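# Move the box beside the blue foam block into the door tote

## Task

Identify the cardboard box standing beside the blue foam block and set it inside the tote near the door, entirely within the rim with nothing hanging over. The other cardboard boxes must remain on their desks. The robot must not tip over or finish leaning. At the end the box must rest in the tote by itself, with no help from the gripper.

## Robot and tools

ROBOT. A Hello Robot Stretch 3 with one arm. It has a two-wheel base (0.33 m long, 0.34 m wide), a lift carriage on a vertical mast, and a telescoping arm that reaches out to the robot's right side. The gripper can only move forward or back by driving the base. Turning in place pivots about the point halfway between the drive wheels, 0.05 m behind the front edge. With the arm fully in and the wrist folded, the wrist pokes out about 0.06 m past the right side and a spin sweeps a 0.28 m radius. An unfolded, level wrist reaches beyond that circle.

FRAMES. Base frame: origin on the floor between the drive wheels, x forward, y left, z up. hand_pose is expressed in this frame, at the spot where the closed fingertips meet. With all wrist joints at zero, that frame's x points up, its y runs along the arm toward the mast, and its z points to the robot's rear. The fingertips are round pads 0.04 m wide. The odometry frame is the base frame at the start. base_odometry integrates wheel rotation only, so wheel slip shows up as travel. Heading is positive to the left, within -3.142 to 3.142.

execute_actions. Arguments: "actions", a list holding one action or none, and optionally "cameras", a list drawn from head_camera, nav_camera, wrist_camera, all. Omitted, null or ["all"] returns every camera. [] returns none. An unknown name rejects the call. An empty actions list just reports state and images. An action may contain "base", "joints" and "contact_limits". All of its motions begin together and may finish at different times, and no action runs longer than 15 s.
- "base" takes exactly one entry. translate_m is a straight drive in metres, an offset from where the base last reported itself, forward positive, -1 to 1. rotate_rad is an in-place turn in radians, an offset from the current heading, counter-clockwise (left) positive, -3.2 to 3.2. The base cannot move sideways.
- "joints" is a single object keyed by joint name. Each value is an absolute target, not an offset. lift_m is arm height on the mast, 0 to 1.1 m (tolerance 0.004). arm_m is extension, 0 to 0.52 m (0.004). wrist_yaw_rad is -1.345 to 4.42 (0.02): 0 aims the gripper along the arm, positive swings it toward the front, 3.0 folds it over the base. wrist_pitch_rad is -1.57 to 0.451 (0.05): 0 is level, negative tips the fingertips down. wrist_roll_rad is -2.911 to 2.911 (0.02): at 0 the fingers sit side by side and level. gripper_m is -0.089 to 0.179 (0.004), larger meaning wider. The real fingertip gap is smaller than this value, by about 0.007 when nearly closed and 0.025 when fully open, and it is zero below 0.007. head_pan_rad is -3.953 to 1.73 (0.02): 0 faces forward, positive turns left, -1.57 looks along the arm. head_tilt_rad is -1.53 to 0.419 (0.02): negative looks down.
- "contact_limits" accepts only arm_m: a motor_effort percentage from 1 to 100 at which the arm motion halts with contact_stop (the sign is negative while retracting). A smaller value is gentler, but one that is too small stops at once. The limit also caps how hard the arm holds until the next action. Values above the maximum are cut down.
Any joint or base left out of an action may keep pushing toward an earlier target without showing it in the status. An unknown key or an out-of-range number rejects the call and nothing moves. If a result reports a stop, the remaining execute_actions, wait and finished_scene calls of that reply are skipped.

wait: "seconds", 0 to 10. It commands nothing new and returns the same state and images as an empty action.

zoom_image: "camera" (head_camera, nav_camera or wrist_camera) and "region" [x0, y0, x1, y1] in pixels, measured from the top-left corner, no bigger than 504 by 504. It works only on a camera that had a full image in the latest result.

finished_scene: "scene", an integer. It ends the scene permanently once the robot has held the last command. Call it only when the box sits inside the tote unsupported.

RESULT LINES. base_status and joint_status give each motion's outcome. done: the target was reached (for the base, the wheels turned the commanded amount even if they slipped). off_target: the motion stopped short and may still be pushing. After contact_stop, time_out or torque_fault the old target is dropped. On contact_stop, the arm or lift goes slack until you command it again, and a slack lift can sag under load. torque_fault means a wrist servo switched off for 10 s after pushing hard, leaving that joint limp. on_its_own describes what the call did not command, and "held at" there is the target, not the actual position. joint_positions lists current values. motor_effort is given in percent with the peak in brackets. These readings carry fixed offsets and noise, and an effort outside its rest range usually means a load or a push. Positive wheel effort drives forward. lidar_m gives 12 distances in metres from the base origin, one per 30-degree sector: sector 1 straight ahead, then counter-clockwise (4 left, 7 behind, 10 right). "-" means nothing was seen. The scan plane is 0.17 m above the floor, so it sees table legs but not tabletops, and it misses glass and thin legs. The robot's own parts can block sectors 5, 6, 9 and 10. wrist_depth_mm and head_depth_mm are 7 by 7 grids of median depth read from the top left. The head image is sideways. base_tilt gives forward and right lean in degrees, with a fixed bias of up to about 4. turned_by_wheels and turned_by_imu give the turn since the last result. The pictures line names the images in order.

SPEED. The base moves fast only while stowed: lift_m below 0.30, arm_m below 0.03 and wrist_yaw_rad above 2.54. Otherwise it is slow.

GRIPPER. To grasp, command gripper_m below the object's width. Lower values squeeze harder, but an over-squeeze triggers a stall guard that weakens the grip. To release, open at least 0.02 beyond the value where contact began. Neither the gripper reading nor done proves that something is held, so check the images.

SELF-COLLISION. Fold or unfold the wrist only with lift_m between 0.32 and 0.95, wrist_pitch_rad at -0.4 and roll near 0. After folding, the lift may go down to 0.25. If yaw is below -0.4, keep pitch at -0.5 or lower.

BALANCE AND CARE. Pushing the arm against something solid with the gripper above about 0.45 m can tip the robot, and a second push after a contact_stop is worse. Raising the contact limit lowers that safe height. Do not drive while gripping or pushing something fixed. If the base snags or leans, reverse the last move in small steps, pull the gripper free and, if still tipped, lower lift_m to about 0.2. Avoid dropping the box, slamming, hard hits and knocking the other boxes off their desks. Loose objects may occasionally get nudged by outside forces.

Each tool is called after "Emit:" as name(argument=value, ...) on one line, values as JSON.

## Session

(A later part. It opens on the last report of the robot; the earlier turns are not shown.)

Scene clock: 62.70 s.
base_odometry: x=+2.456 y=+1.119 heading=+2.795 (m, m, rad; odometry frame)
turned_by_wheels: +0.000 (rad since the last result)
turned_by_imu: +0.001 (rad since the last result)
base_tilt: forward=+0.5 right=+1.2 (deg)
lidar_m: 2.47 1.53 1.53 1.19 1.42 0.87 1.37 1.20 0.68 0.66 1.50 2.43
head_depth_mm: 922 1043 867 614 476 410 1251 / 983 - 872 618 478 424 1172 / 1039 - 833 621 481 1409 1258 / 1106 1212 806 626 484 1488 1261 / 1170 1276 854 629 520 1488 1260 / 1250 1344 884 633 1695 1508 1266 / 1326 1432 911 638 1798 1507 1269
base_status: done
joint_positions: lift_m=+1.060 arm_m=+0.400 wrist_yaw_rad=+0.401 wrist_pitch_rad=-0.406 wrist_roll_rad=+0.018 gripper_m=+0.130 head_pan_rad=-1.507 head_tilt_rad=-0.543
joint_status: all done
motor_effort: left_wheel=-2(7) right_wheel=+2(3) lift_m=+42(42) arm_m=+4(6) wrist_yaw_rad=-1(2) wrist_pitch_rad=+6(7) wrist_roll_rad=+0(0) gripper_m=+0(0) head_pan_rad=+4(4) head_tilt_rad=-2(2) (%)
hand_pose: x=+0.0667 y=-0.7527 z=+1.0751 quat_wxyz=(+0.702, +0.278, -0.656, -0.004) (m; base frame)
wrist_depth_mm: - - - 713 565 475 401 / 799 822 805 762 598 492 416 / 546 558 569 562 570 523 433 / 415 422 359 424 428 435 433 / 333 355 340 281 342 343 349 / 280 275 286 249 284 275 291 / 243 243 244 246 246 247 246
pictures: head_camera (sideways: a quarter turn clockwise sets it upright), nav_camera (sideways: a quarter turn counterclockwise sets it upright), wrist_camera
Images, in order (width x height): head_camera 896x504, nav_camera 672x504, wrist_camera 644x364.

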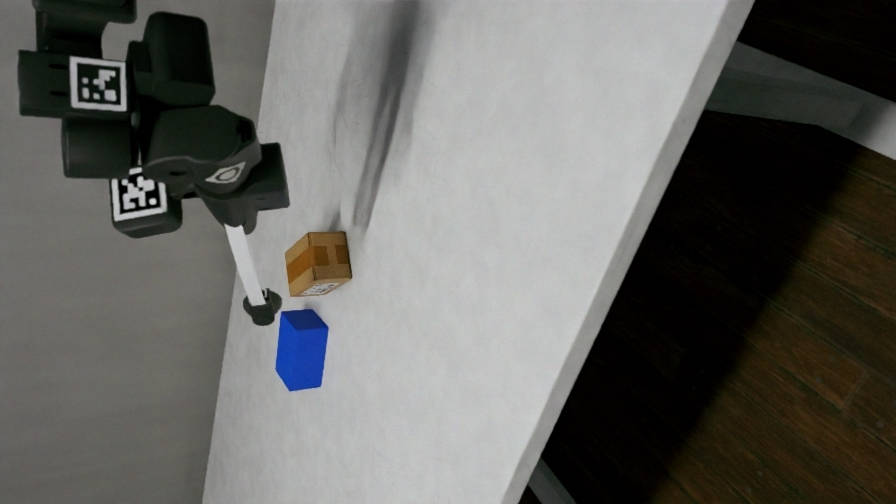

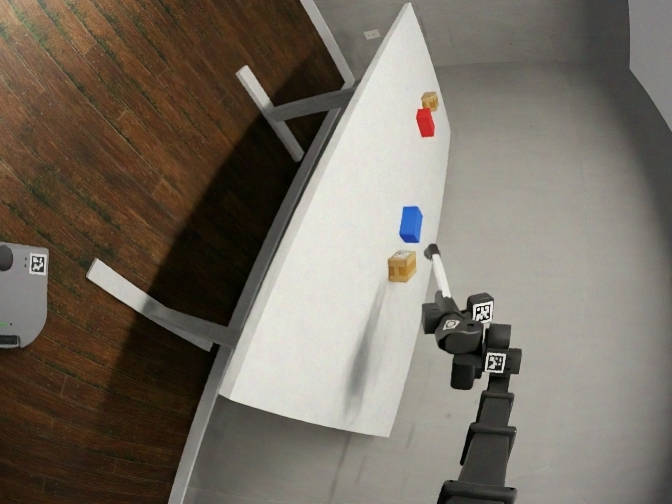

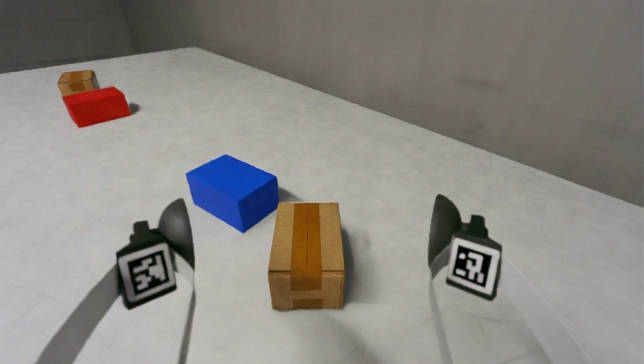

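Emit:
execute_actions(actions=[{"base":{"translate_m":0.035},"joints":{"arm_m":0.472,"lift_m":1.025,"gripper_m":0.12}}], cameras=["wrist_camera","head_camera"])

Scene clock: 66.07 s.
base_odometry: x=+2.423 y=+1.131 heading=+2.795 (m, m, rad; odometry frame)
turned_by_wheels: +0.000 (rad since the last result)
turned_by_imu: -0.001 (rad since the last result)
base_tilt: forward=+0.6 right=+1.2 (deg)
lidar_m: 2.45 1.51 1.50 1.19 1.45 0.90 1.39 1.21 0.67 0.67 1.51 2.40
head_depth_mm: 949 1057 861 615 477 422 1220 / 994 - 871 619 478 1373 1167 / 1055 - 830 621 480 1483 1254 / 1125 1234 798 625 501 1497 1255 / 1191 1280 858 629 537 1493 1262 / 1260 1359 903 634 1737 1498 1270 / 1349 1438 908 638 1847 1506 1270
base_status: done
joint_positions: lift_m=+1.025 arm_m=+0.472 wrist_yaw_rad=+0.401 wrist_pitch_rad=-0.406 wrist_roll_rad=+0.018 gripper_m=+0.120 head_pan_rad=-1.507 head_tilt_rad=-0.543
joint_status: all done
motor_effort: left_wheel=-2(3) right_wheel=+1(6) lift_m=+24(34) arm_m=+5(6) wrist_yaw_rad=+0(1) wrist_pitch_rad=+6(6) wrist_roll_rad=+0(0) gripper_m=+0(50) head_pan_rad=+4(3) head_tilt_rad=-2(2) (%)
hand_pose: x=+0.0667 y=-0.8247 z=+1.0408 quat_wxyz=(+0.702, +0.278, -0.656, -0.004) (m; base frame)
wrist_depth_mm: - - 887 657 519 419 359 / 581 688 711 660 564 455 381 / 468 484 481 489 495 463 394 / 359 362 285 364 366 369 384 / 291 294 254 223 294 293 299 / 243 234 235 185 246 246 248 / 213 208 209 159 210 211 212
pictures: head_camera (sideways: a quarter turn clockwise sets it upright), wrist_camera
Images, in order (width x height): head_camera 896x504, wrist_camera 644x364.

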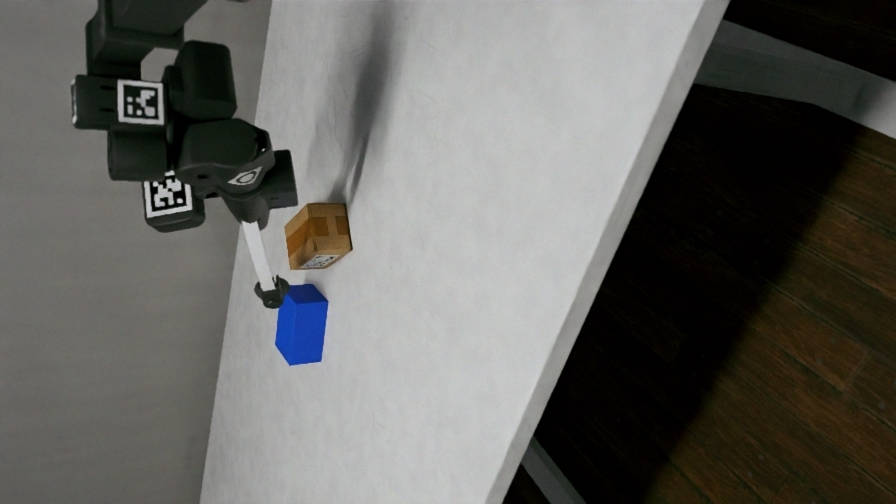

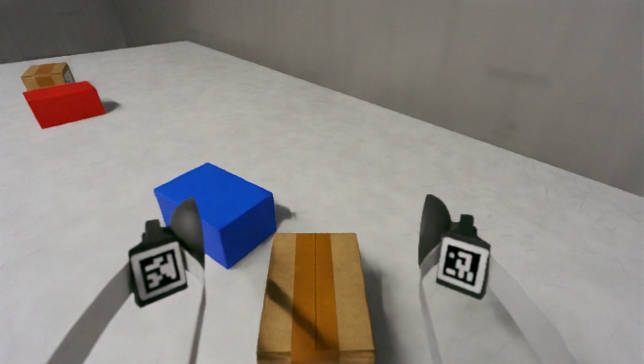

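Emit:
execute_actions(actions=[{"joints":{"lift_m":0.968}}], cameras=["wrist_camera","head_camera"])

Scene clock: 71.87 s.
base_odometry: x=+2.423 y=+1.131 heading=+2.795 (m, m, rad; odometry frame)
turned_by_wheels: +0.000 (rad since the last result)
turned_by_imu: -0.001 (rad since the last result)
base_tilt: forward=+0.6 right=+1.2 (deg)
lidar_m: 2.44 1.51 1.50 1.20 1.45 0.90 1.40 1.21 0.67 0.67 1.51 2.39
head_depth_mm: 964 1023 819 614 476 423 1224 / 1015 1067 820 619 480 1376 1160 / 1055 1134 786 623 480 1480 1255 / 1118 1215 806 625 501 1491 1260 / 1191 1280 861 628 538 1498 1261 / 1261 1368 902 635 1744 1493 1268 / 1343 1436 911 637 1833 1506 1270
base_status: not commanded
joint_positions: lift_m=+0.968 arm_m=+0.472 wrist_yaw_rad=+0.401 wrist_pitch_rad=-0.406 wrist_roll_rad=+0.018 gripper_m=+0.120 head_pan_rad=-1.507 head_tilt_rad=-0.543
joint_status: all done
motor_effort: left_wheel=-2(2) right_wheel=+1(1) lift_m=+24(24) arm_m=+4(4) wrist_yaw_rad=+0(2) wrist_pitch_rad=+6(6) wrist_roll_rad=+0(0) gripper_m=+0(1) head_pan_rad=+4(4) head_tilt_rad=-2(2) (%)
hand_pose: x=+0.0667 y=-0.8247 z=+0.9838 quat_wxyz=(+0.702, +0.278, -0.656, -0.004) (m; base frame)
wrist_depth_mm: - - 816 650 515 427 360 / 453 505 505 521 513 450 375 / 343 322 244 344 351 349 369 / 259 248 222 176 265 269 267 / 209 219 203 141 206 214 214 / 175 171 165 125 169 180 180 / 154 151 147 142 151 153 153
pictures: head_camera (sideways: a quarter turn clockwise sets it upright), wrist_camera
Images, in order (width x height): head_camera 896x504, wrist_camera 644x364.

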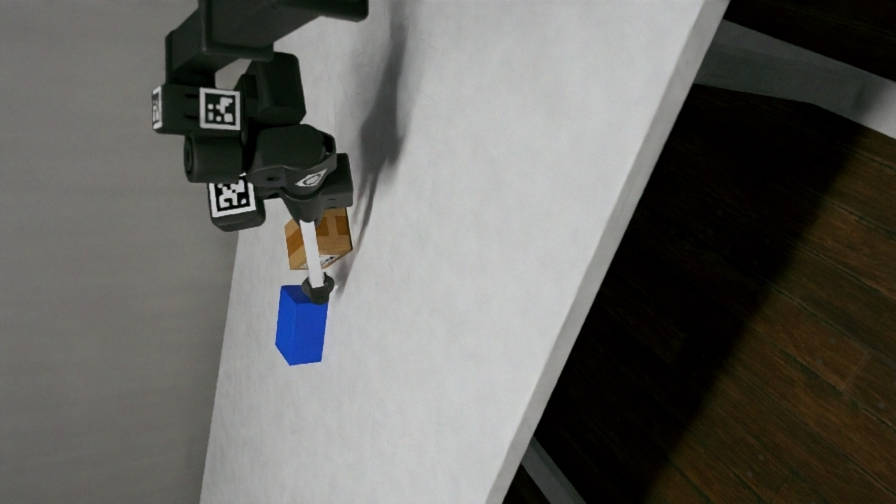

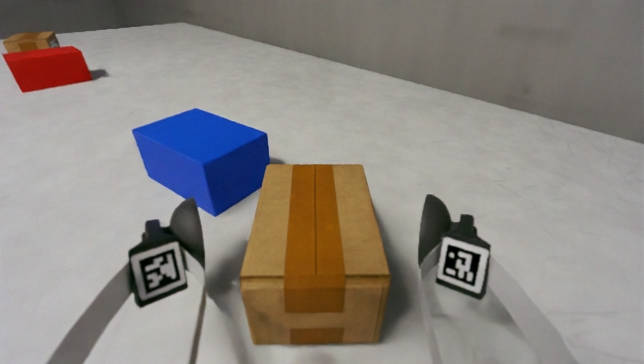

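Emit:
execute_actions(actions=[{"joints":{"lift_m":0.963,"gripper_m":0.02}}], cameras=["wrist_camera","head_camera"])

Scene clock: 73.73 s.
base_odometry: x=+2.423 y=+1.131 heading=+2.795 (m, m, rad; odometry frame)
turned_by_wheels: +0.000 (rad since the last result)
turned_by_imu: -0.001 (rad since the last result)
base_tilt: forward=+0.6 right=+1.2 (deg)
lidar_m: 2.44 1.51 1.50 1.20 1.45 0.90 1.40 1.21 0.67 0.67 1.51 2.40
head_depth_mm: 960 1022 816 615 476 422 1219 / 1012 1071 784 618 479 1370 1167 / 1060 1148 748 622 482 1483 1255 / 1122 1223 806 624 500 1498 1257 / 1189 1292 865 629 539 1498 1266 / 1254 1365 903 633 1739 1495 1269 / 1345 1446 913 638 1836 1518 1270
base_status: not commanded
joint_positions: lift_m=+0.963 arm_m=+0.472 wrist_yaw_rad=+0.401 wrist_pitch_rad=-0.406 wrist_roll_rad=+0.018 gripper_m=+0.021 head_pan_rad=-1.507 head_tilt_rad=-0.543
joint_status: all done
motor_effort: left_wheel=-2(3) right_wheel=+2(2) lift_m=+24(24) arm_m=+4(4) wrist_yaw_rad=+0(1) wrist_pitch_rad=+7(6) wrist_roll_rad=+0(0) gripper_m=-19(98) head_pan_rad=+4(4) head_tilt_rad=-2(2) (%)
hand_pose: x=+0.0666 y=-0.8247 z=+0.9787 quat_wxyz=(+0.702, +0.278, -0.656, -0.005) (m; base frame)
wrist_depth_mm: - 935 831 656 523 424 360 / 437 493 487 505 507 446 380 / 335 294 236 334 337 339 348 / 251 240 225 165 255 259 257 / 203 202 135 133 201 206 207 / 169 170 156 134 163 172 172 / 145 146 147 145 148 149 148
pictures: head_camera (sideways: a quarter turn clockwise sets it upright), wrist_camera
Images, in order (width x height): head_camera 896x504, wrist_camera 644x364.

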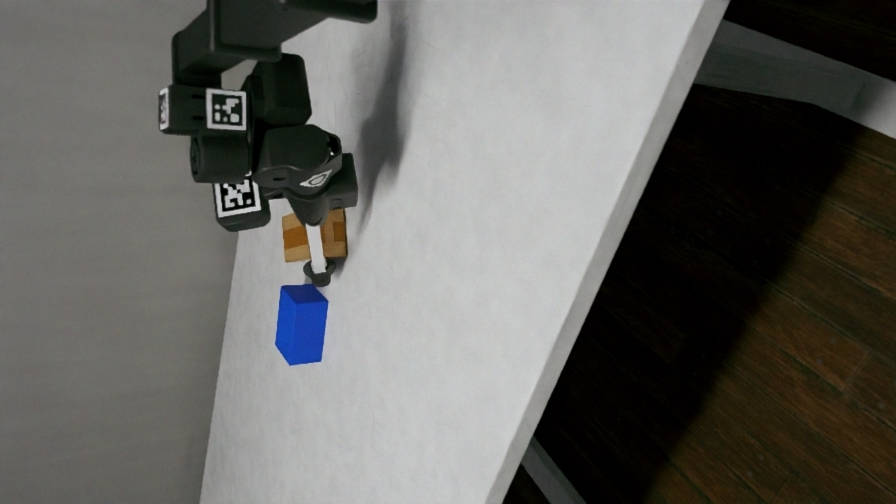

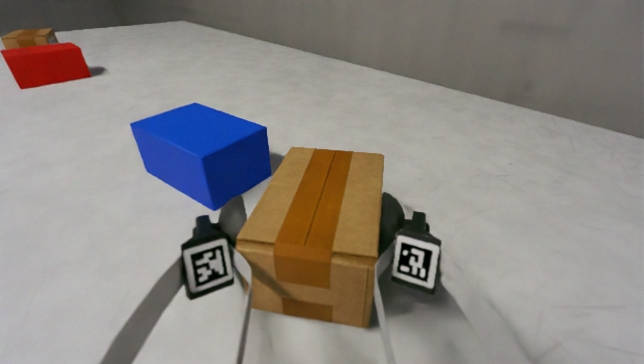

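Emit:
zoom_image(camera="wrist_camera", region=[150, 120, 480, 364])

Region (150, 120, 480, 364) of wrist_camera's 644x364 image, scaled by 1.527; it fills the top 373 rows of this view, and the rest is white.

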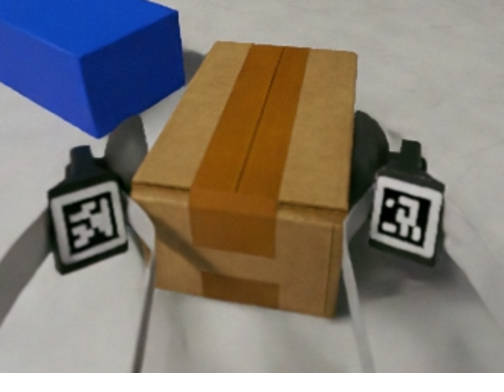

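Emit:
execute_actions(actions=[{"base":{"translate_m":0.015},"joints":{"gripper_m":0.155}}], cameras=["wrist_camera"])

Emit:
execute_actions(actions=[{"base":{"translate_m":0.014},"joints":{"wrist_yaw_rad":0.2,"arm_m":0.445}}], cameras=["wrist_camera"])

Scene clock: 79.00 s.
base_odometry: x=+2.409 y=+1.136 heading=+2.795 (m, m, rad; odometry frame)
turned_by_wheels: +0.000 (rad since the last result)
turned_by_imu: -0.002 (rad since the last result)
base_tilt: forward=+0.6 right=+1.2 (deg)
lidar_m: 2.43 1.51 1.49 1.20 1.46 0.92 1.41 1.22 0.67 0.68 1.50 2.38
head_depth_mm: 968 1027 817 614 476 423 1223 / 1009 1084 781 618 479 1403 1194 / 1066 1156 750 620 482 1484 1247 / 1127 1224 805 626 516 1497 1261 / 1194 1287 858 631 1669 1491 1257 / 1270 1373 906 634 1755 1500 1265 / 1351 1443 910 639 1862 1517 1271
base_status: done
joint_positions: lift_m=+0.963 arm_m=+0.472 wrist_yaw_rad=+0.400 wrist_pitch_rad=-0.406 wrist_roll_rad=+0.018 gripper_m=+0.155 head_pan_rad=-1.507 head_tilt_rad=-0.543
joint_status: all done
motor_effort: left_wheel=-2(4) right_wheel=+2(6) lift_m=+24(24) arm_m=+5(5) wrist_yaw_rad=+0(0) wrist_pitch_rad=+6(6) wrist_roll_rad=+0(0) gripper_m=+0(89) head_pan_rad=+4(4) head_tilt_rad=-3(2) (%)
hand_pose: x=+0.0665 y=-0.8248 z=+0.9787 quat_wxyz=(+0.702, +0.277, -0.656, -0.005) (m; base frame)
wrist_depth_mm: - 941 812 654 519 425 367 / 444 488 491 497 500 447 387 / 330 316 231 335 340 345 344 / 252 246 216 166 258 258 257 / 203 211 196 134 207 215 207 / 175 164 165 135 169 164 172 / 142 146 147 147 147 148 147
pictures: wrist_camera
Images, in order (width x height): wrist_camera 644x364.

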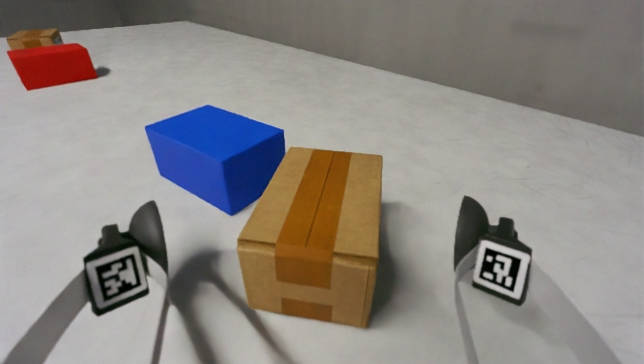

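Scene clock: 80.17 s.
base_odometry: x=+2.395 y=+1.141 heading=+2.795 (m, m, rad; odometry frame)
turned_by_wheels: +0.000 (rad since the last result)
turned_by_imu: -0.001 (rad since the last result)
base_tilt: forward=+0.6 right=+1.2 (deg)
lidar_m: 2.42 1.50 1.48 1.21 1.21 0.93 1.42 1.22 0.68 1.18 1.50 2.37
head_depth_mm: 969 1037 796 615 476 942 1201 / 1018 1084 779 618 478 1437 1217 / 1073 1161 767 622 481 1477 1252 / 1137 1238 837 626 517 1484 1258 / 1192 1294 866 630 1681 1491 1264 / 1276 1384 903 632 1792 1502 1266 / 1362 1449 911 640 1853 1510 1268
base_status: done
joint_positions: lift_m=+0.963 arm_m=+0.445 wrist_yaw_rad=+0.202 wrist_pitch_rad=-0.406 wrist_roll_rad=+0.018 gripper_m=+0.155 head_pan_rad=-1.507 head_tilt_rad=-0.543
joint_status: all done
motor_effort: left_wheel=-2(3) right_wheel=+2(4) lift_m=+24(24) arm_m=-2(1) wrist_yaw_rad=-3(4) wrist_pitch_rad=+6(6) wrist_roll_rad=+0(0) gripper_m=+0(0) head_pan_rad=+4(4) head_tilt_rad=-2(2) (%)
hand_pose: x=+0.0239 y=-0.8116 z=+0.9787 quat_wxyz=(+0.698, +0.211, -0.681, -0.074) (m; base frame)
wrist_depth_mm: - 831 705 585 490 426 377 / 487 486 489 486 502 444 397 / 331 231 248 338 340 340 346 / 249 227 175 183 254 256 260 / 204 212 145 151 206 216 207 / 176 164 164 166 172 164 173 / 141 146 147 147 147 148 148
pictures: wrist_camera
Images, in order (width x height): wrist_camera 644x364.

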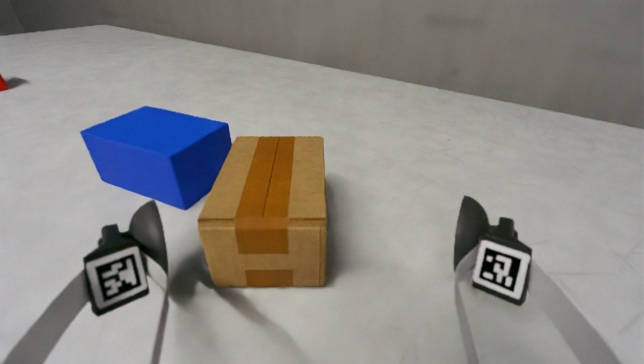

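Emit:
execute_actions(actions=[{"base":{"translate_m":0.024},"joints":{"arm_m":0.451,"gripper_m":0.135}}], cameras=["wrist_camera"])

Scene clock: 84.17 s.
base_odometry: x=+2.373 y=+1.149 heading=+2.795 (m, m, rad; odometry frame)
turned_by_wheels: +0.000 (rad since the last result)
turned_by_imu: -0.001 (rad since the last result)
base_tilt: forward=+0.6 right=+1.1 (deg)
lidar_m: 2.39 1.49 1.47 1.47 1.21 0.95 1.45 1.24 0.69 1.20 1.48 2.35
head_depth_mm: 978 1043 797 615 476 960 1173 / 1031 1096 782 619 479 1445 1250 / 1080 1167 767 622 497 1483 1258 / 1141 1245 842 625 534 1491 1267 / 1216 1306 877 628 1724 1494 1264 / 1281 1397 902 635 1793 1508 1266 / 1376 1454 912 665 1852 1512 1270
base_status: done
joint_positions: lift_m=+0.963 arm_m=+0.451 wrist_yaw_rad=+0.202 wrist_pitch_rad=-0.406 wrist_roll_rad=+0.018 gripper_m=+0.135 head_pan_rad=-1.507 head_tilt_rad=-0.543
joint_status: all done
motor_effort: left_wheel=-2(4) right_wheel=+1(5) lift_m=+24(24) arm_m=+5(2) wrist_yaw_rad=-2(3) wrist_pitch_rad=+7(7) wrist_roll_rad=+0(0) gripper_m=+0(78) head_pan_rad=+4(4) head_tilt_rad=-3(2) (%)
hand_pose: x=+0.0238 y=-0.8170 z=+0.9787 quat_wxyz=(+0.698, +0.211, -0.681, -0.074) (m; base frame)
wrist_depth_mm: - 833 691 577 494 434 378 / 486 486 483 495 508 452 397 / 329 246 244 339 342 344 345 / 251 231 209 167 257 256 258 / 202 213 195 139 206 215 208 / 170 159 165 152 172 167 173 / - 146 146 147 147 148 148
pictures: wrist_camera
Images, in order (width x height): wrist_camera 644x364.

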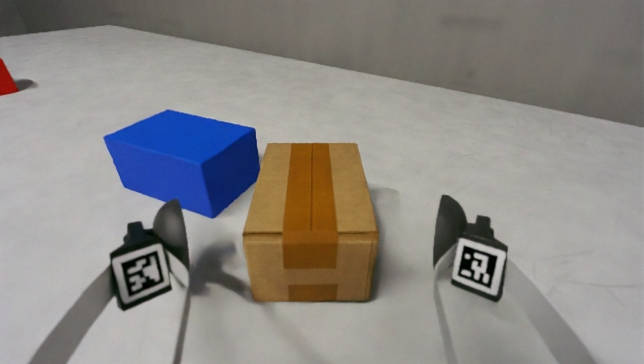

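Emit:
execute_actions(actions=[{"joints":{"gripper_m":0.015}}], cameras=["wrist_camera"])

Scene clock: 86.43 s.
base_odometry: x=+2.373 y=+1.149 heading=+2.795 (m, m, rad; odometry frame)
turned_by_wheels: +0.000 (rad since the last result)
turned_by_imu: -0.001 (rad since the last result)
base_tilt: forward=+0.6 right=+1.2 (deg)
lidar_m: 2.40 1.49 1.47 1.47 1.21 0.95 1.45 1.24 0.68 1.19 1.48 2.35
head_depth_mm: 978 1042 796 614 477 961 1165 / 1032 1095 780 617 479 1444 1247 / 1082 1168 772 621 498 1482 1250 / 1140 1240 844 625 534 1494 1250 / 1209 1307 873 629 1705 1505 1265 / 1294 1394 900 634 1789 1506 1261 / 1378 1440 914 665 1843 1510 1271
base_status: not commanded
joint_positions: lift_m=+0.963 arm_m=+0.451 wrist_yaw_rad=+0.202 wrist_pitch_rad=-0.409 wrist_roll_rad=+0.018 gripper_m=+0.016 head_pan_rad=-1.507 head_tilt_rad=-0.543
joint_status: all done
motor_effort: left_wheel=-2(2) right_wheel=+2(2) lift_m=+24(24) arm_m=+4(4) wrist_yaw_rad=-2(3) wrist_pitch_rad=+7(8) wrist_roll_rad=+0(0) gripper_m=-18(97) head_pan_rad=+4(4) head_tilt_rad=-2(2) (%)
hand_pose: x=+0.0237 y=-0.8167 z=+0.9781 quat_wxyz=(+0.698, +0.212, -0.680, -0.075) (m; base frame)
wrist_depth_mm: - 853 691 593 493 421 380 / 481 478 484 487 501 462 404 / 327 244 243 331 338 340 341 / 248 229 210 165 253 257 256 / 200 202 138 135 205 206 208 / 168 168 160 146 164 173 172 / 145 145 146 147 146 148 148
pictures: wrist_camera
Images, in order (width x height): wrist_camera 644x364.

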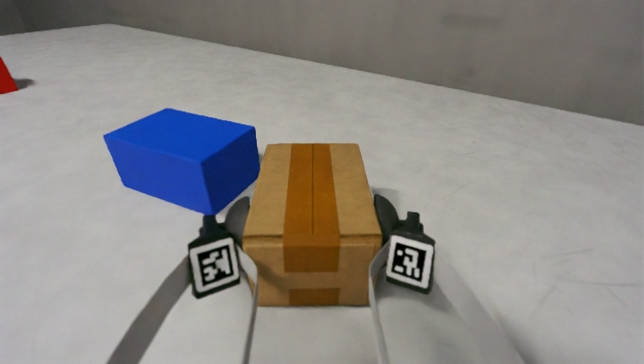

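Good grip. Lift slightly.

Emit:
execute_actions(actions=[{"joints":{"lift_m":1.0,"gripper_m":0.0}}], cameras=["wrist_camera"])

Scene clock: 88.03 s.
base_odometry: x=+2.373 y=+1.149 heading=+2.795 (m, m, rad; odometry frame)
turned_by_wheels: +0.000 (rad since the last result)
turned_by_imu: +0.000 (rad since the last result)
base_tilt: forward=+0.5 right=+1.2 (deg)
lidar_m: 2.40 1.49 1.47 1.47 1.21 0.95 1.44 1.24 0.69 1.19 1.48 2.35
head_depth_mm: 984 - 862 614 475 954 1169 / 1023 - 824 620 478 1439 1253 / 1082 1164 786 622 498 1494 1253 / 1139 1241 838 625 536 1496 1257 / 1212 1301 874 630 1722 1501 1262 / 1294 1391 907 633 1794 1505 1268 / 1374 1446 912 666 1861 1518 1276
base_status: not commanded
joint_positions: lift_m=+1.000 arm_m=+0.451 wrist_yaw_rad=+0.202 wrist_pitch_rad=-0.414 wrist_roll_rad=+0.018 gripper_m=+0.004 head_pan_rad=-1.507 head_tilt_rad=-0.543
joint_status: gripper_m off_target (ended at +0.004, target +0.000); the others done
motor_effort: left_wheel=-2(2) right_wheel=+1(2) lift_m=+43(45) arm_m=+4(4) wrist_yaw_rad=-3(2) wrist_pitch_rad=+10(10) wrist_roll_rad=+0(0) gripper_m=-21(82) head_pan_rad=+4(3) head_tilt_rad=-2(2) (%)
hand_pose: x=+0.0236 y=-0.8160 z=+1.0132 quat_wxyz=(+0.697, +0.214, -0.680, -0.077) (m; base frame)
wrist_depth_mm: - 848 722 588 491 434 385 / 600 601 593 593 539 461 396 / 405 405 412 407 413 420 415 / 314 256 235 166 313 315 313 / 250 248 137 135 253 255 254 / 207 210 198 147 203 214 215 / 180 181 183 184 183 184 182
pictures: wrist_camera
Images, in order (width x height): wrist_camera 644x364.

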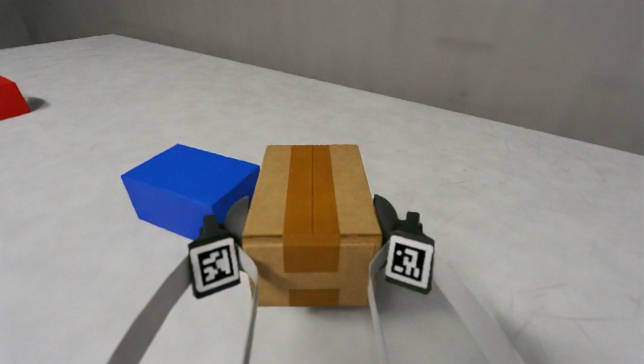

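Emit:
execute_actions(actions=[{"joints":{"lift_m":1.03,"arm_m":0.37,"head_pan_rad":-0.8,"head_tilt_rad":-0.8}}], cameras=[])

Emit:
execute_actions(actions=[{"base":{"translate_m":0.4},"joints":{"arm_m":0.0}}], cameras=["wrist_camera","nav_camera"])

Scene clock: 91.33 s.
base_odometry: x=+2.373 y=+1.149 heading=+2.795 (m, m, rad; odometry frame)
turned_by_wheels: +0.000 (rad since the last result)
turned_by_imu: -0.001 (rad since the last result)
base_tilt: forward=+0.6 right=+1.2 (deg)
lidar_m: 2.40 1.48 1.47 1.47 1.21 0.95 1.45 1.24 0.69 1.19 1.48 2.35
head_depth_mm: 914 685 1926 1739 1459 1275 1130 / 943 744 1925 1737 1476 1283 1132 / 955 2505 2043 1740 1486 1284 1136 / 1142 2473 2127 1752 1488 1294 1142 / 2151 2446 2152 1768 1494 1297 1147 / 2072 2354 2160 1780 1504 1302 1154 / 2006 2279 2175 1783 1507 1297 1155
base_status: not commanded
joint_positions: lift_m=+1.030 arm_m=+0.370 wrist_yaw_rad=+0.202 wrist_pitch_rad=-0.414 wrist_roll_rad=+0.018 gripper_m=+0.007 head_pan_rad=-0.807 head_tilt_rad=-0.790
joint_status: all done
on_its_own: gripper_m is held at +0.006, not at your +0.000, by its stall guard, which is not easing now
motor_effort: left_wheel=-2(2) right_wheel=+1(1) lift_m=+43(44) arm_m=-1(0) wrist_yaw_rad=-2(1) wrist_pitch_rad=+10(10) wrist_roll_rad=+0(0) gripper_m=-21(21) head_pan_rad=+4(48) head_tilt_rad=-3(19) (%)
hand_pose: x=+0.0235 y=-0.7356 z=+1.0431 quat_wxyz=(+0.697, +0.214, -0.680, -0.077) (m; base frame)
wrist_depth_mm: - - 783 695 563 488 430 / 694 694 695 673 607 519 450 / 470 478 473 486 478 484 481 / 359 357 313 165 366 376 368 / 289 290 137 135 298 300 300 / 246 246 233 147 237 250 247 / 210 211 212 212 212 214 214
pictures: none
No camera images: the call's "cameras" was empty. Leave "cameras" out to get every camera's image.

Scene clock: 96.30 s.
base_odometry: x=+1.997 y=+1.285 heading=+2.795 (m, m, rad; odometry frame)
turned_by_wheels: +0.000 (rad since the last result)
turned_by_imu: -0.003 (rad since the last result)
base_tilt: forward=+0.6 right=+1.2 (deg)
lidar_m: 2.02 1.58 1.23 1.47 1.22 1.33 1.81 0.91 0.90 1.37 1.30 1.99
head_depth_mm: 937 2178 2092 1674 1475 1284 1126 / 1894 2341 2102 1747 1469 1281 1131 / 1953 2245 2123 1745 1478 1280 1135 / 1876 2164 2134 1751 1484 1292 1142 / 1815 2046 2135 1760 1490 1296 1142 / 1772 1988 2148 1768 1488 1303 1149 / 1704 1924 2086 1779 1502 1304 1150
base_status: done
joint_positions: lift_m=+1.030 arm_m=+0.002 wrist_yaw_rad=+0.201 wrist_pitch_rad=-0.415 wrist_roll_rad=+0.018 gripper_m=+0.007 head_pan_rad=-0.807 head_tilt_rad=-0.790
joint_status: all done
joint sent to its limit — the command would take arm_m past its lower limit, so that joint was sent only as far as its limit.
on_its_own: gripper_m is held at +0.006, not at your +0.000, by its stall guard, which is not easing now
motor_effort: left_wheel=-2(3) right_wheel=+1(5) lift_m=+43(43) arm_m=-1(3) wrist_yaw_rad=-2(2) wrist_pitch_rad=+10(10) wrist_roll_rad=+0(0) gripper_m=-22(21) head_pan_rad=+4(4) head_tilt_rad=-3(4) (%)
hand_pose: x=+0.0234 y=-0.3671 z=+1.0431 quat_wxyz=(+0.697, +0.214, -0.680, -0.078) (m; base frame)
wrist_depth_mm: - - - - - 908 764 / - 755 710 721 706 662 739 / - - 552 483 497 497 490 / - - - 166 392 374 372 / - - 137 135 - 322 303 / - - - 146 - - - / - - - - - - -
pictures: nav_camera (sideways: a quarter turn counterclockwise sets it upright), wrist_camera
Images, in order (width x height): nav_camera 672x504, wrist_camera 644x364.

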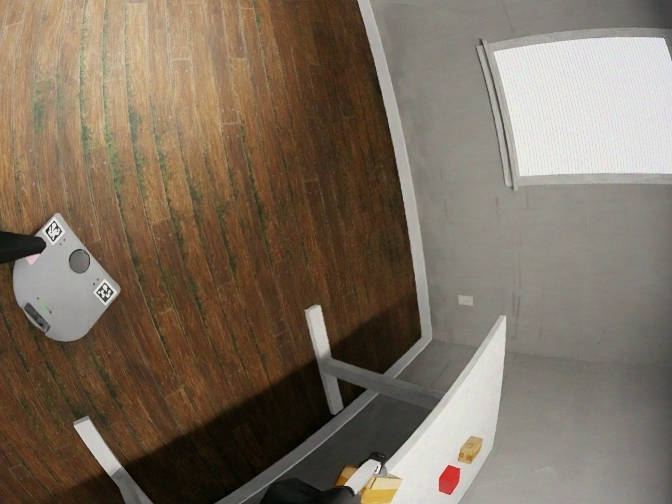

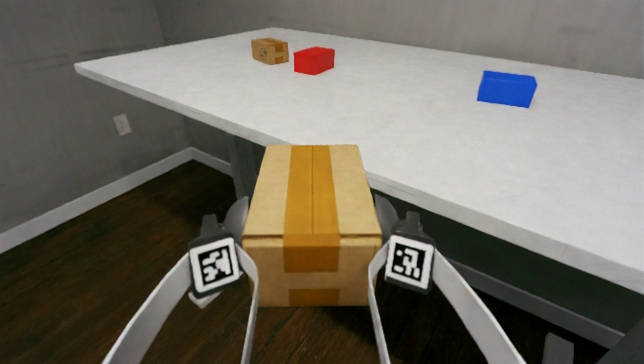

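Emit:
execute_actions(actions=[{"base":{"rotate_rad":0.25},"joints":{"lift_m":0.93,"wrist_yaw_rad":1.2,"head_pan_rad":0.0,"head_tilt_rad":-0.9}}], cameras=[])

Emit:
execute_actions(actions=[{"base":{"translate_m":0.65},"joints":{"lift_m":0.285,"wrist_yaw_rad":2.7}}], cameras=["wrist_camera","nav_camera"])

Scene clock: 98.83 s.
base_odometry: x=+1.997 y=+1.285 heading=+3.044 (m, m, rad; odometry frame)
turned_by_wheels: +0.250 (rad since the last result)
turned_by_imu: +0.244 (rad since the last result)
base_tilt: forward=+0.6 right=+1.2 (deg)
lidar_m: 1.58 1.24 1.23 1.46 1.37 1.33 1.64 0.90 1.34 1.29 2.00 1.99
head_depth_mm: 1933 2144 1844 1581 1379 1229 1104 / 2098 2218 1866 1585 1395 1234 1112 / 2264 2254 1868 1601 1398 1237 1115 / 2419 2267 1890 1601 1404 1249 1121 / 2626 2274 1877 1612 1410 1244 1120 / 1483 1748 1834 1626 1416 1250 1129 / 1564 1909 1791 1629 1417 1256 1132
base_status: done
joint_positions: lift_m=+0.930 arm_m=+0.002 wrist_yaw_rad=+1.198 wrist_pitch_rad=-0.415 wrist_roll_rad=+0.018 gripper_m=+0.007 head_pan_rad=-0.007 head_tilt_rad=-0.889
joint_status: all done
on_its_own: gripper_m is held at +0.006, not at your +0.000, by its stall guard, which is not easing now
motor_effort: left_wheel=-2(7) right_wheel=+2(6) lift_m=+25(37) arm_m=-1(1) wrist_yaw_rad=+1(1) wrist_pitch_rad=+10(10) wrist_roll_rad=+0(0) gripper_m=-22(21) head_pan_rad=+4(51) head_tilt_rad=-4(13) (%)
hand_pose: x=+0.1879 y=-0.2289 z=+0.9437 quat_wxyz=(+0.650, +0.513, -0.495, +0.265) (m; base frame)
wrist_depth_mm: - - - - - - - / - - - - - - - / - - - - - - - / - - - 165 - - - / - - 137 135 - - - / - - - 146 - - - / - - - - - - -
pictures: none
No camera images: the call's "cameras" was empty. Leave "cameras" out to get every camera's image.

Scene clock: 106.37 s.
base_odometry: x=+1.350 y=+1.348 heading=+3.044 (m, m, rad; odometry frame)
turned_by_wheels: +0.000 (rad since the last result)
turned_by_imu: -0.004 (rad since the last result)
base_tilt: forward=+0.6 right=+1.2 (deg)
lidar_m: 1.65 0.95 0.88 0.90 1.52 1.64 2.16 1.49 1.38 1.83 1.50 1.49
head_depth_mm: 1448 1642 1812 1577 1385 1233 1107 / 1547 1776 1854 1581 1398 1236 1114 / 1670 1944 1865 1596 1407 1233 1120 / 1834 2090 1893 1610 1407 1246 1120 / 1994 2203 1880 1618 1410 1247 1123 / 2148 2313 1768 1479 1410 1251 1124 / 889 988 1127 1534 1386 1258 1123
base_status: done
joint_positions: lift_m=+0.285 arm_m=+0.002 wrist_yaw_rad=+2.698 wrist_pitch_rad=-0.415 wrist_roll_rad=+0.018 gripper_m=+0.007 head_pan_rad=-0.007 head_tilt_rad=-0.890
joint_status: all done
on_its_own: gripper_m is held at +0.006, not at your +0.000, by its stall guard, which is not easing now
motor_effort: left_wheel=-2(6) right_wheel=+1(6) lift_m=+25(26) arm_m=-1(1) wrist_yaw_rad=+1(2) wrist_pitch_rad=+10(10) wrist_roll_rad=+0(0) gripper_m=-21(21) head_pan_rad=+4(5) head_tilt_rad=-4(4) (%)
hand_pose: x=+0.0752 y=+0.0562 z=+0.2987 quat_wxyz=(+0.294, +0.712, -0.012, +0.637) (m; base frame)
wrist_depth_mm: - - 849 - - - 750 / - - 940 - - - - / 916 950 915 911 875 840 906 / 725 713 713 165 737 730 732 / 607 577 138 136 587 590 598 / - 502 152 147 468 490 499 / - - - 420 427 419 423
pictures: nav_camera (sideways: a quarter turn counterclockwise sets it upright), wrist_camera
Images, in order (width x height): nav_camera 672x504, wrist_camera 644x364.

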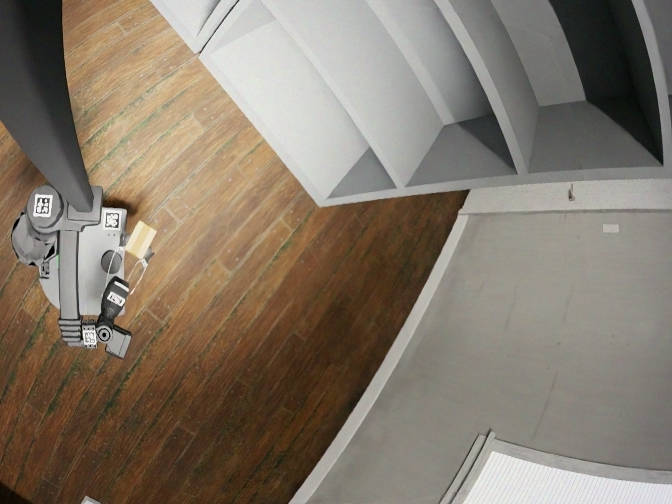

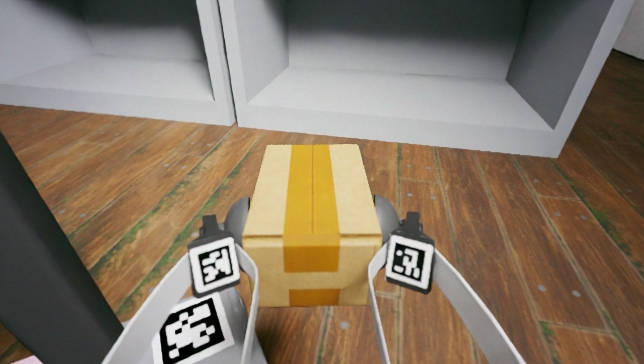

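Emit:
execute_actions(actions=[{"base":{"translate_m":1.0},"joints":{"head_pan_rad":0.75,"head_tilt_rad":-0.6}}], cameras=["head_camera","nav_camera"])

Scene clock: 114.23 s.
base_odometry: x=+0.354 y=+1.445 heading=+3.044 (m, m, rad; odometry frame)
turned_by_wheels: +0.000 (rad since the last result)
turned_by_imu: -0.005 (rad since the last result)
base_tilt: forward=+0.5 right=+1.2 (deg)
lidar_m: 0.81 1.28 0.55 0.29 0.30 2.05 2.45 1.97 1.74 0.89 0.74 0.73
head_depth_mm: 1562 1618 1688 1780 1653 1403 1205 / 2021 2216 2291 2097 1704 1410 1214 / 2080 2286 2551 2155 1719 1409 1215 / 2052 2274 2546 2095 1726 1432 1221 / 2029 2236 2535 2169 1729 1422 1220 / 1991 2198 2504 2207 1742 1429 1177 / 1975 2187 2444 2202 1750 857 804
base_status: done
joint_positions: lift_m=+0.285 arm_m=+0.002 wrist_yaw_rad=+2.698 wrist_pitch_rad=-0.415 wrist_roll_rad=+0.018 gripper_m=+0.007 head_pan_rad=+0.743 head_tilt_rad=-0.605
joint_status: all done
on_its_own: gripper_m is held at +0.006, not at your +0.000, by its stall guard, which is not easing now
motor_effort: left_wheel=-2(6) right_wheel=+1(6) lift_m=+25(25) arm_m=-1(1) wrist_yaw_rad=+1(1) wrist_pitch_rad=+10(10) wrist_roll_rad=+0(0) gripper_m=-21(21) head_pan_rad=+4(51) head_tilt_rad=+1(17) (%)
hand_pose: x=+0.0752 y=+0.0563 z=+0.2987 quat_wxyz=(+0.294, +0.712, -0.012, +0.637) (m; base frame)
wrist_depth_mm: 268 359 559 - - - - / 277 364 575 - - - 979 / 281 373 596 937 977 938 878 / 312 386 555 165 733 719 738 / 353 388 137 135 584 581 587 / - 400 152 147 472 481 485 / - - - 424 423 422 423
pictures: head_camera (sideways: a quarter turn clockwise sets it upright), nav_camera (sideways: a quarter turn counterclockwise sets it upright)
Images, in order (width x height): head_camera 896x504, nav_camera 672x504.

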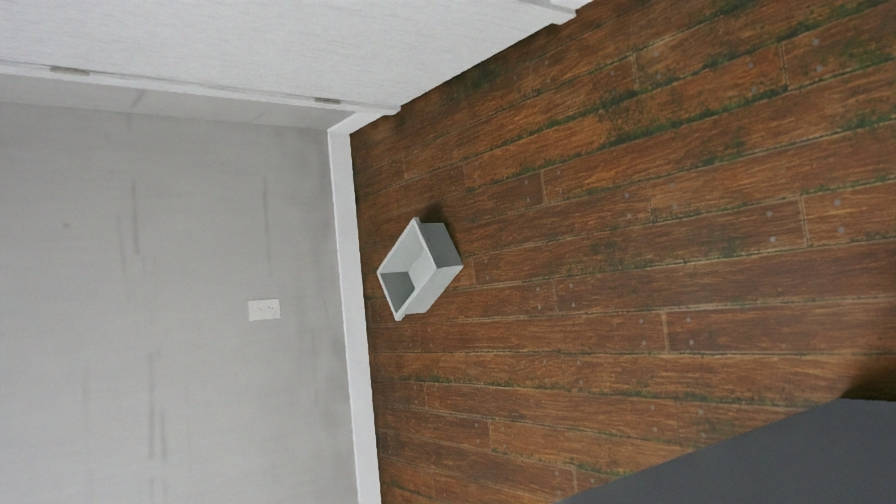

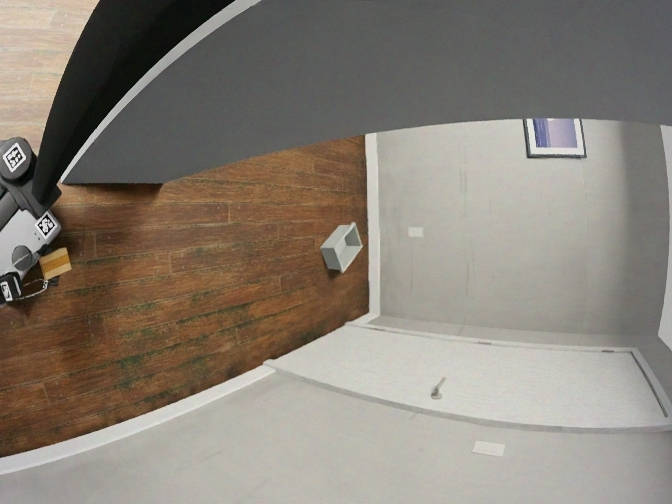

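Emit:
execute_actions(actions=[{"base":{"rotate_rad":0.61},"joints":{"head_pan_rad":0.2,"head_tilt_rad":-0.9}}], cameras=[])

Emit:
execute_actions(actions=[{"base":{"translate_m":0.6}}], cameras=[])

Emit:
execute_actions(actions=[{"base":{"translate_m":0.6},"joints":{"head_pan_rad":0.45,"head_tilt_rad":-1.0}}], cameras=["head_camera","nav_camera"])

Scene clock: 118.97 s.
base_odometry: x=+0.354 y=+1.445 heading=-2.629 (m, m, rad; odometry frame)
turned_by_wheels: +0.610 (rad since the last result)
turned_by_imu: +0.595 (rad since the last result)
base_tilt: forward=+0.6 right=+1.2 (deg)
lidar_m: 1.41 0.47 0.29 1.12 2.54 2.45 1.97 1.48 0.85 0.73 0.73 0.85
head_depth_mm: 1960 2010 1839 1574 1379 1228 1104 / 2217 2255 1866 1597 1401 1236 1108 / 2228 2234 1877 1604 1391 1241 1111 / 2189 2166 1882 1612 1401 1245 1116 / 2204 2286 1895 1614 1407 1244 1119 / 2172 2288 1919 1631 1065 1007 1057 / 2158 2330 1807 742 715 690 782
base_status: done
joint_positions: lift_m=+0.285 arm_m=+0.002 wrist_yaw_rad=+2.698 wrist_pitch_rad=-0.415 wrist_roll_rad=+0.018 gripper_m=+0.007 head_pan_rad=+0.207 head_tilt_rad=-0.889
joint_status: all done
on_its_own: gripper_m is held at +0.006, not at your +0.000, by its stall guard, which is not easing now
motor_effort: left_wheel=-2(9) right_wheel=+2(6) lift_m=+25(25) arm_m=-1(1) wrist_yaw_rad=+2(1) wrist_pitch_rad=+10(10) wrist_roll_rad=+0(0) gripper_m=-21(21) head_pan_rad=-4(44) head_tilt_rad=-4(20) (%)
hand_pose: x=+0.0752 y=+0.0562 z=+0.2987 quat_wxyz=(+0.294, +0.712, -0.012, +0.637) (m; base frame)
wrist_depth_mm: - 940 313 357 479 - - / - 959 342 395 543 - - / 918 829 378 417 635 959 951 / 717 699 556 165 691 729 737 / 604 581 138 135 583 589 589 / - 506 153 146 470 494 492 / - - - 423 423 421 424
pictures: none
No camera images: the call's "cameras" was empty. Leave "cameras" out to get every camera's image.

Scene clock: 122.60 s.
base_odometry: x=-0.168 y=+1.151 heading=-2.629 (m, m, rad; odometry frame)
turned_by_wheels: +0.000 (rad since the last result)
turned_by_imu: -0.002 (rad since the last result)
base_tilt: forward=+0.6 right=+1.2 (deg)
lidar_m: 1.10 1.78 2.06 0.39 0.39 0.45 2.57 1.16 0.67 0.57 0.57 0.66
head_depth_mm: 1549 1551 1596 1559 1385 1229 1106 / 1678 1939 1873 1578 1386 1237 1115 / 1655 1944 1874 1588 1398 1235 1116 / 1637 1915 1840 1603 1393 1245 1114 / 1641 1915 1837 1613 1408 1247 1120 / 1622 1883 1919 1622 1406 1254 1127 / 1624 1892 1907 1634 1415 1259 1130
base_status: done
joint_positions: lift_m=+0.285 arm_m=+0.002 wrist_yaw_rad=+2.698 wrist_pitch_rad=-0.415 wrist_roll_rad=+0.018 gripper_m=+0.007 head_pan_rad=+0.207 head_tilt_rad=-0.890
joint_status: not commanded
on_its_own: gripper_m is held at +0.006, not at your +0.000, by its stall guard, which is not easing now
motor_effort: left_wheel=-2(6) right_wheel=+1(7) lift_m=+25(25) arm_m=-1(1) wrist_yaw_rad=+3(0) wrist_pitch_rad=+10(10) wrist_roll_rad=+0(0) gripper_m=-21(21) head_pan_rad=-4(4) head_tilt_rad=-4(4) (%)
hand_pose: x=+0.0751 y=+0.0563 z=+0.2987 quat_wxyz=(+0.294, +0.712, -0.012, +0.637) (m; base frame)
wrist_depth_mm: - - - - - - - / 341 - - - - - - / 354 902 918 960 948 987 862 / 377 674 701 165 727 742 735 / 414 543 137 135 579 581 594 / - 482 152 146 466 489 492 / - - - 421 419 425 426
pictures: none
No camera images: the call's "cameras" was empty. Leave "cameras" out to get every camera's image.

Scene clock: 126.23 s.
base_odometry: x=-0.691 y=+0.857 heading=-2.629 (m, m, rad; odometry frame)
turned_by_wheels: +0.000 (rad since the last result)
turned_by_imu: -0.003 (rad since the last result)
base_tilt: forward=+0.6 right=+1.2 (deg)
lidar_m: 0.78 1.21 1.39 2.39 1.08 0.76 1.09 0.84 0.48 0.38 0.38 0.46
head_depth_mm: 1113 1312 1586 1478 1327 1199 1093 / 1134 1352 1593 1482 1334 1202 1100 / 1151 1375 1616 1490 1333 1208 1096 / 1169 1405 1630 1461 1321 1212 843 / 1194 1437 1661 1474 1339 1208 1136 / 1214 1469 1688 1516 1347 1220 1129 / 1245 1508 1704 1505 1360 1225 1119
base_status: done
joint_positions: lift_m=+0.285 arm_m=+0.002 wrist_yaw_rad=+2.698 wrist_pitch_rad=-0.415 wrist_roll_rad=+0.018 gripper_m=+0.007 head_pan_rad=+0.443 head_tilt_rad=-0.988
joint_status: all done
on_its_own: gripper_m is held at +0.006, not at your +0.000, by its stall guard, which is not easing now
motor_effort: left_wheel=-2(7) right_wheel=+1(6) lift_m=+25(25) arm_m=-1(1) wrist_yaw_rad=+2(1) wrist_pitch_rad=+10(10) wrist_roll_rad=+0(0) gripper_m=-21(22) head_pan_rad=+4(28) head_tilt_rad=-4(13) (%)
hand_pose: x=+0.0751 y=+0.0563 z=+0.2987 quat_wxyz=(+0.294, +0.712, -0.012, +0.637) (m; base frame)
wrist_depth_mm: - - - - - - 849 / - - - - - - 901 / 957 956 955 968 867 872 916 / 715 706 718 165 656 635 747 / 586 579 137 135 586 597 598 / - 496 153 147 466 484 489 / - - - 421 414 418 421
pictures: head_camera (sideways: a quarter turn clockwise sets it upright), nav_camera (sideways: a quarter turn counterclockwise sets it upright)
Images, in order (width x height): head_camera 896x504, nav_camera 672x504.

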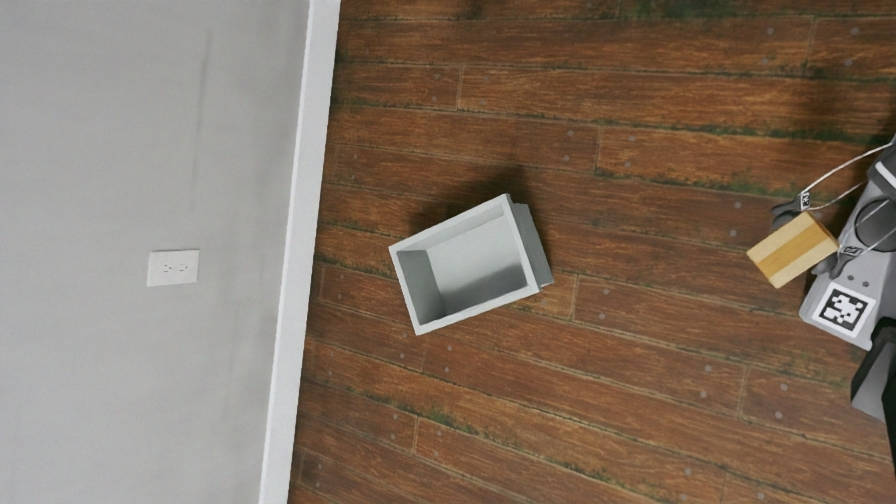

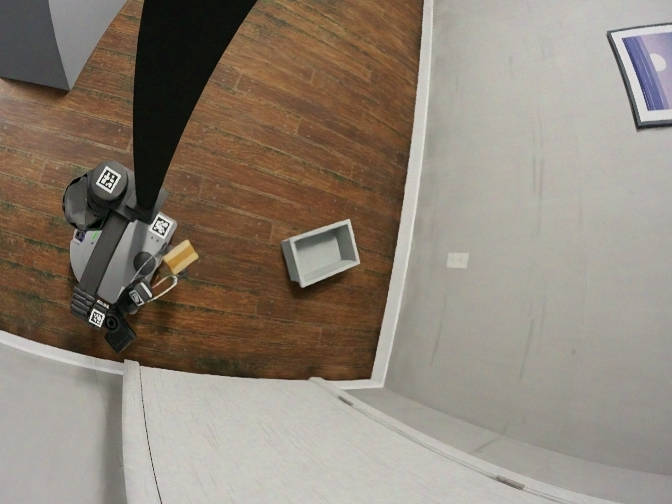

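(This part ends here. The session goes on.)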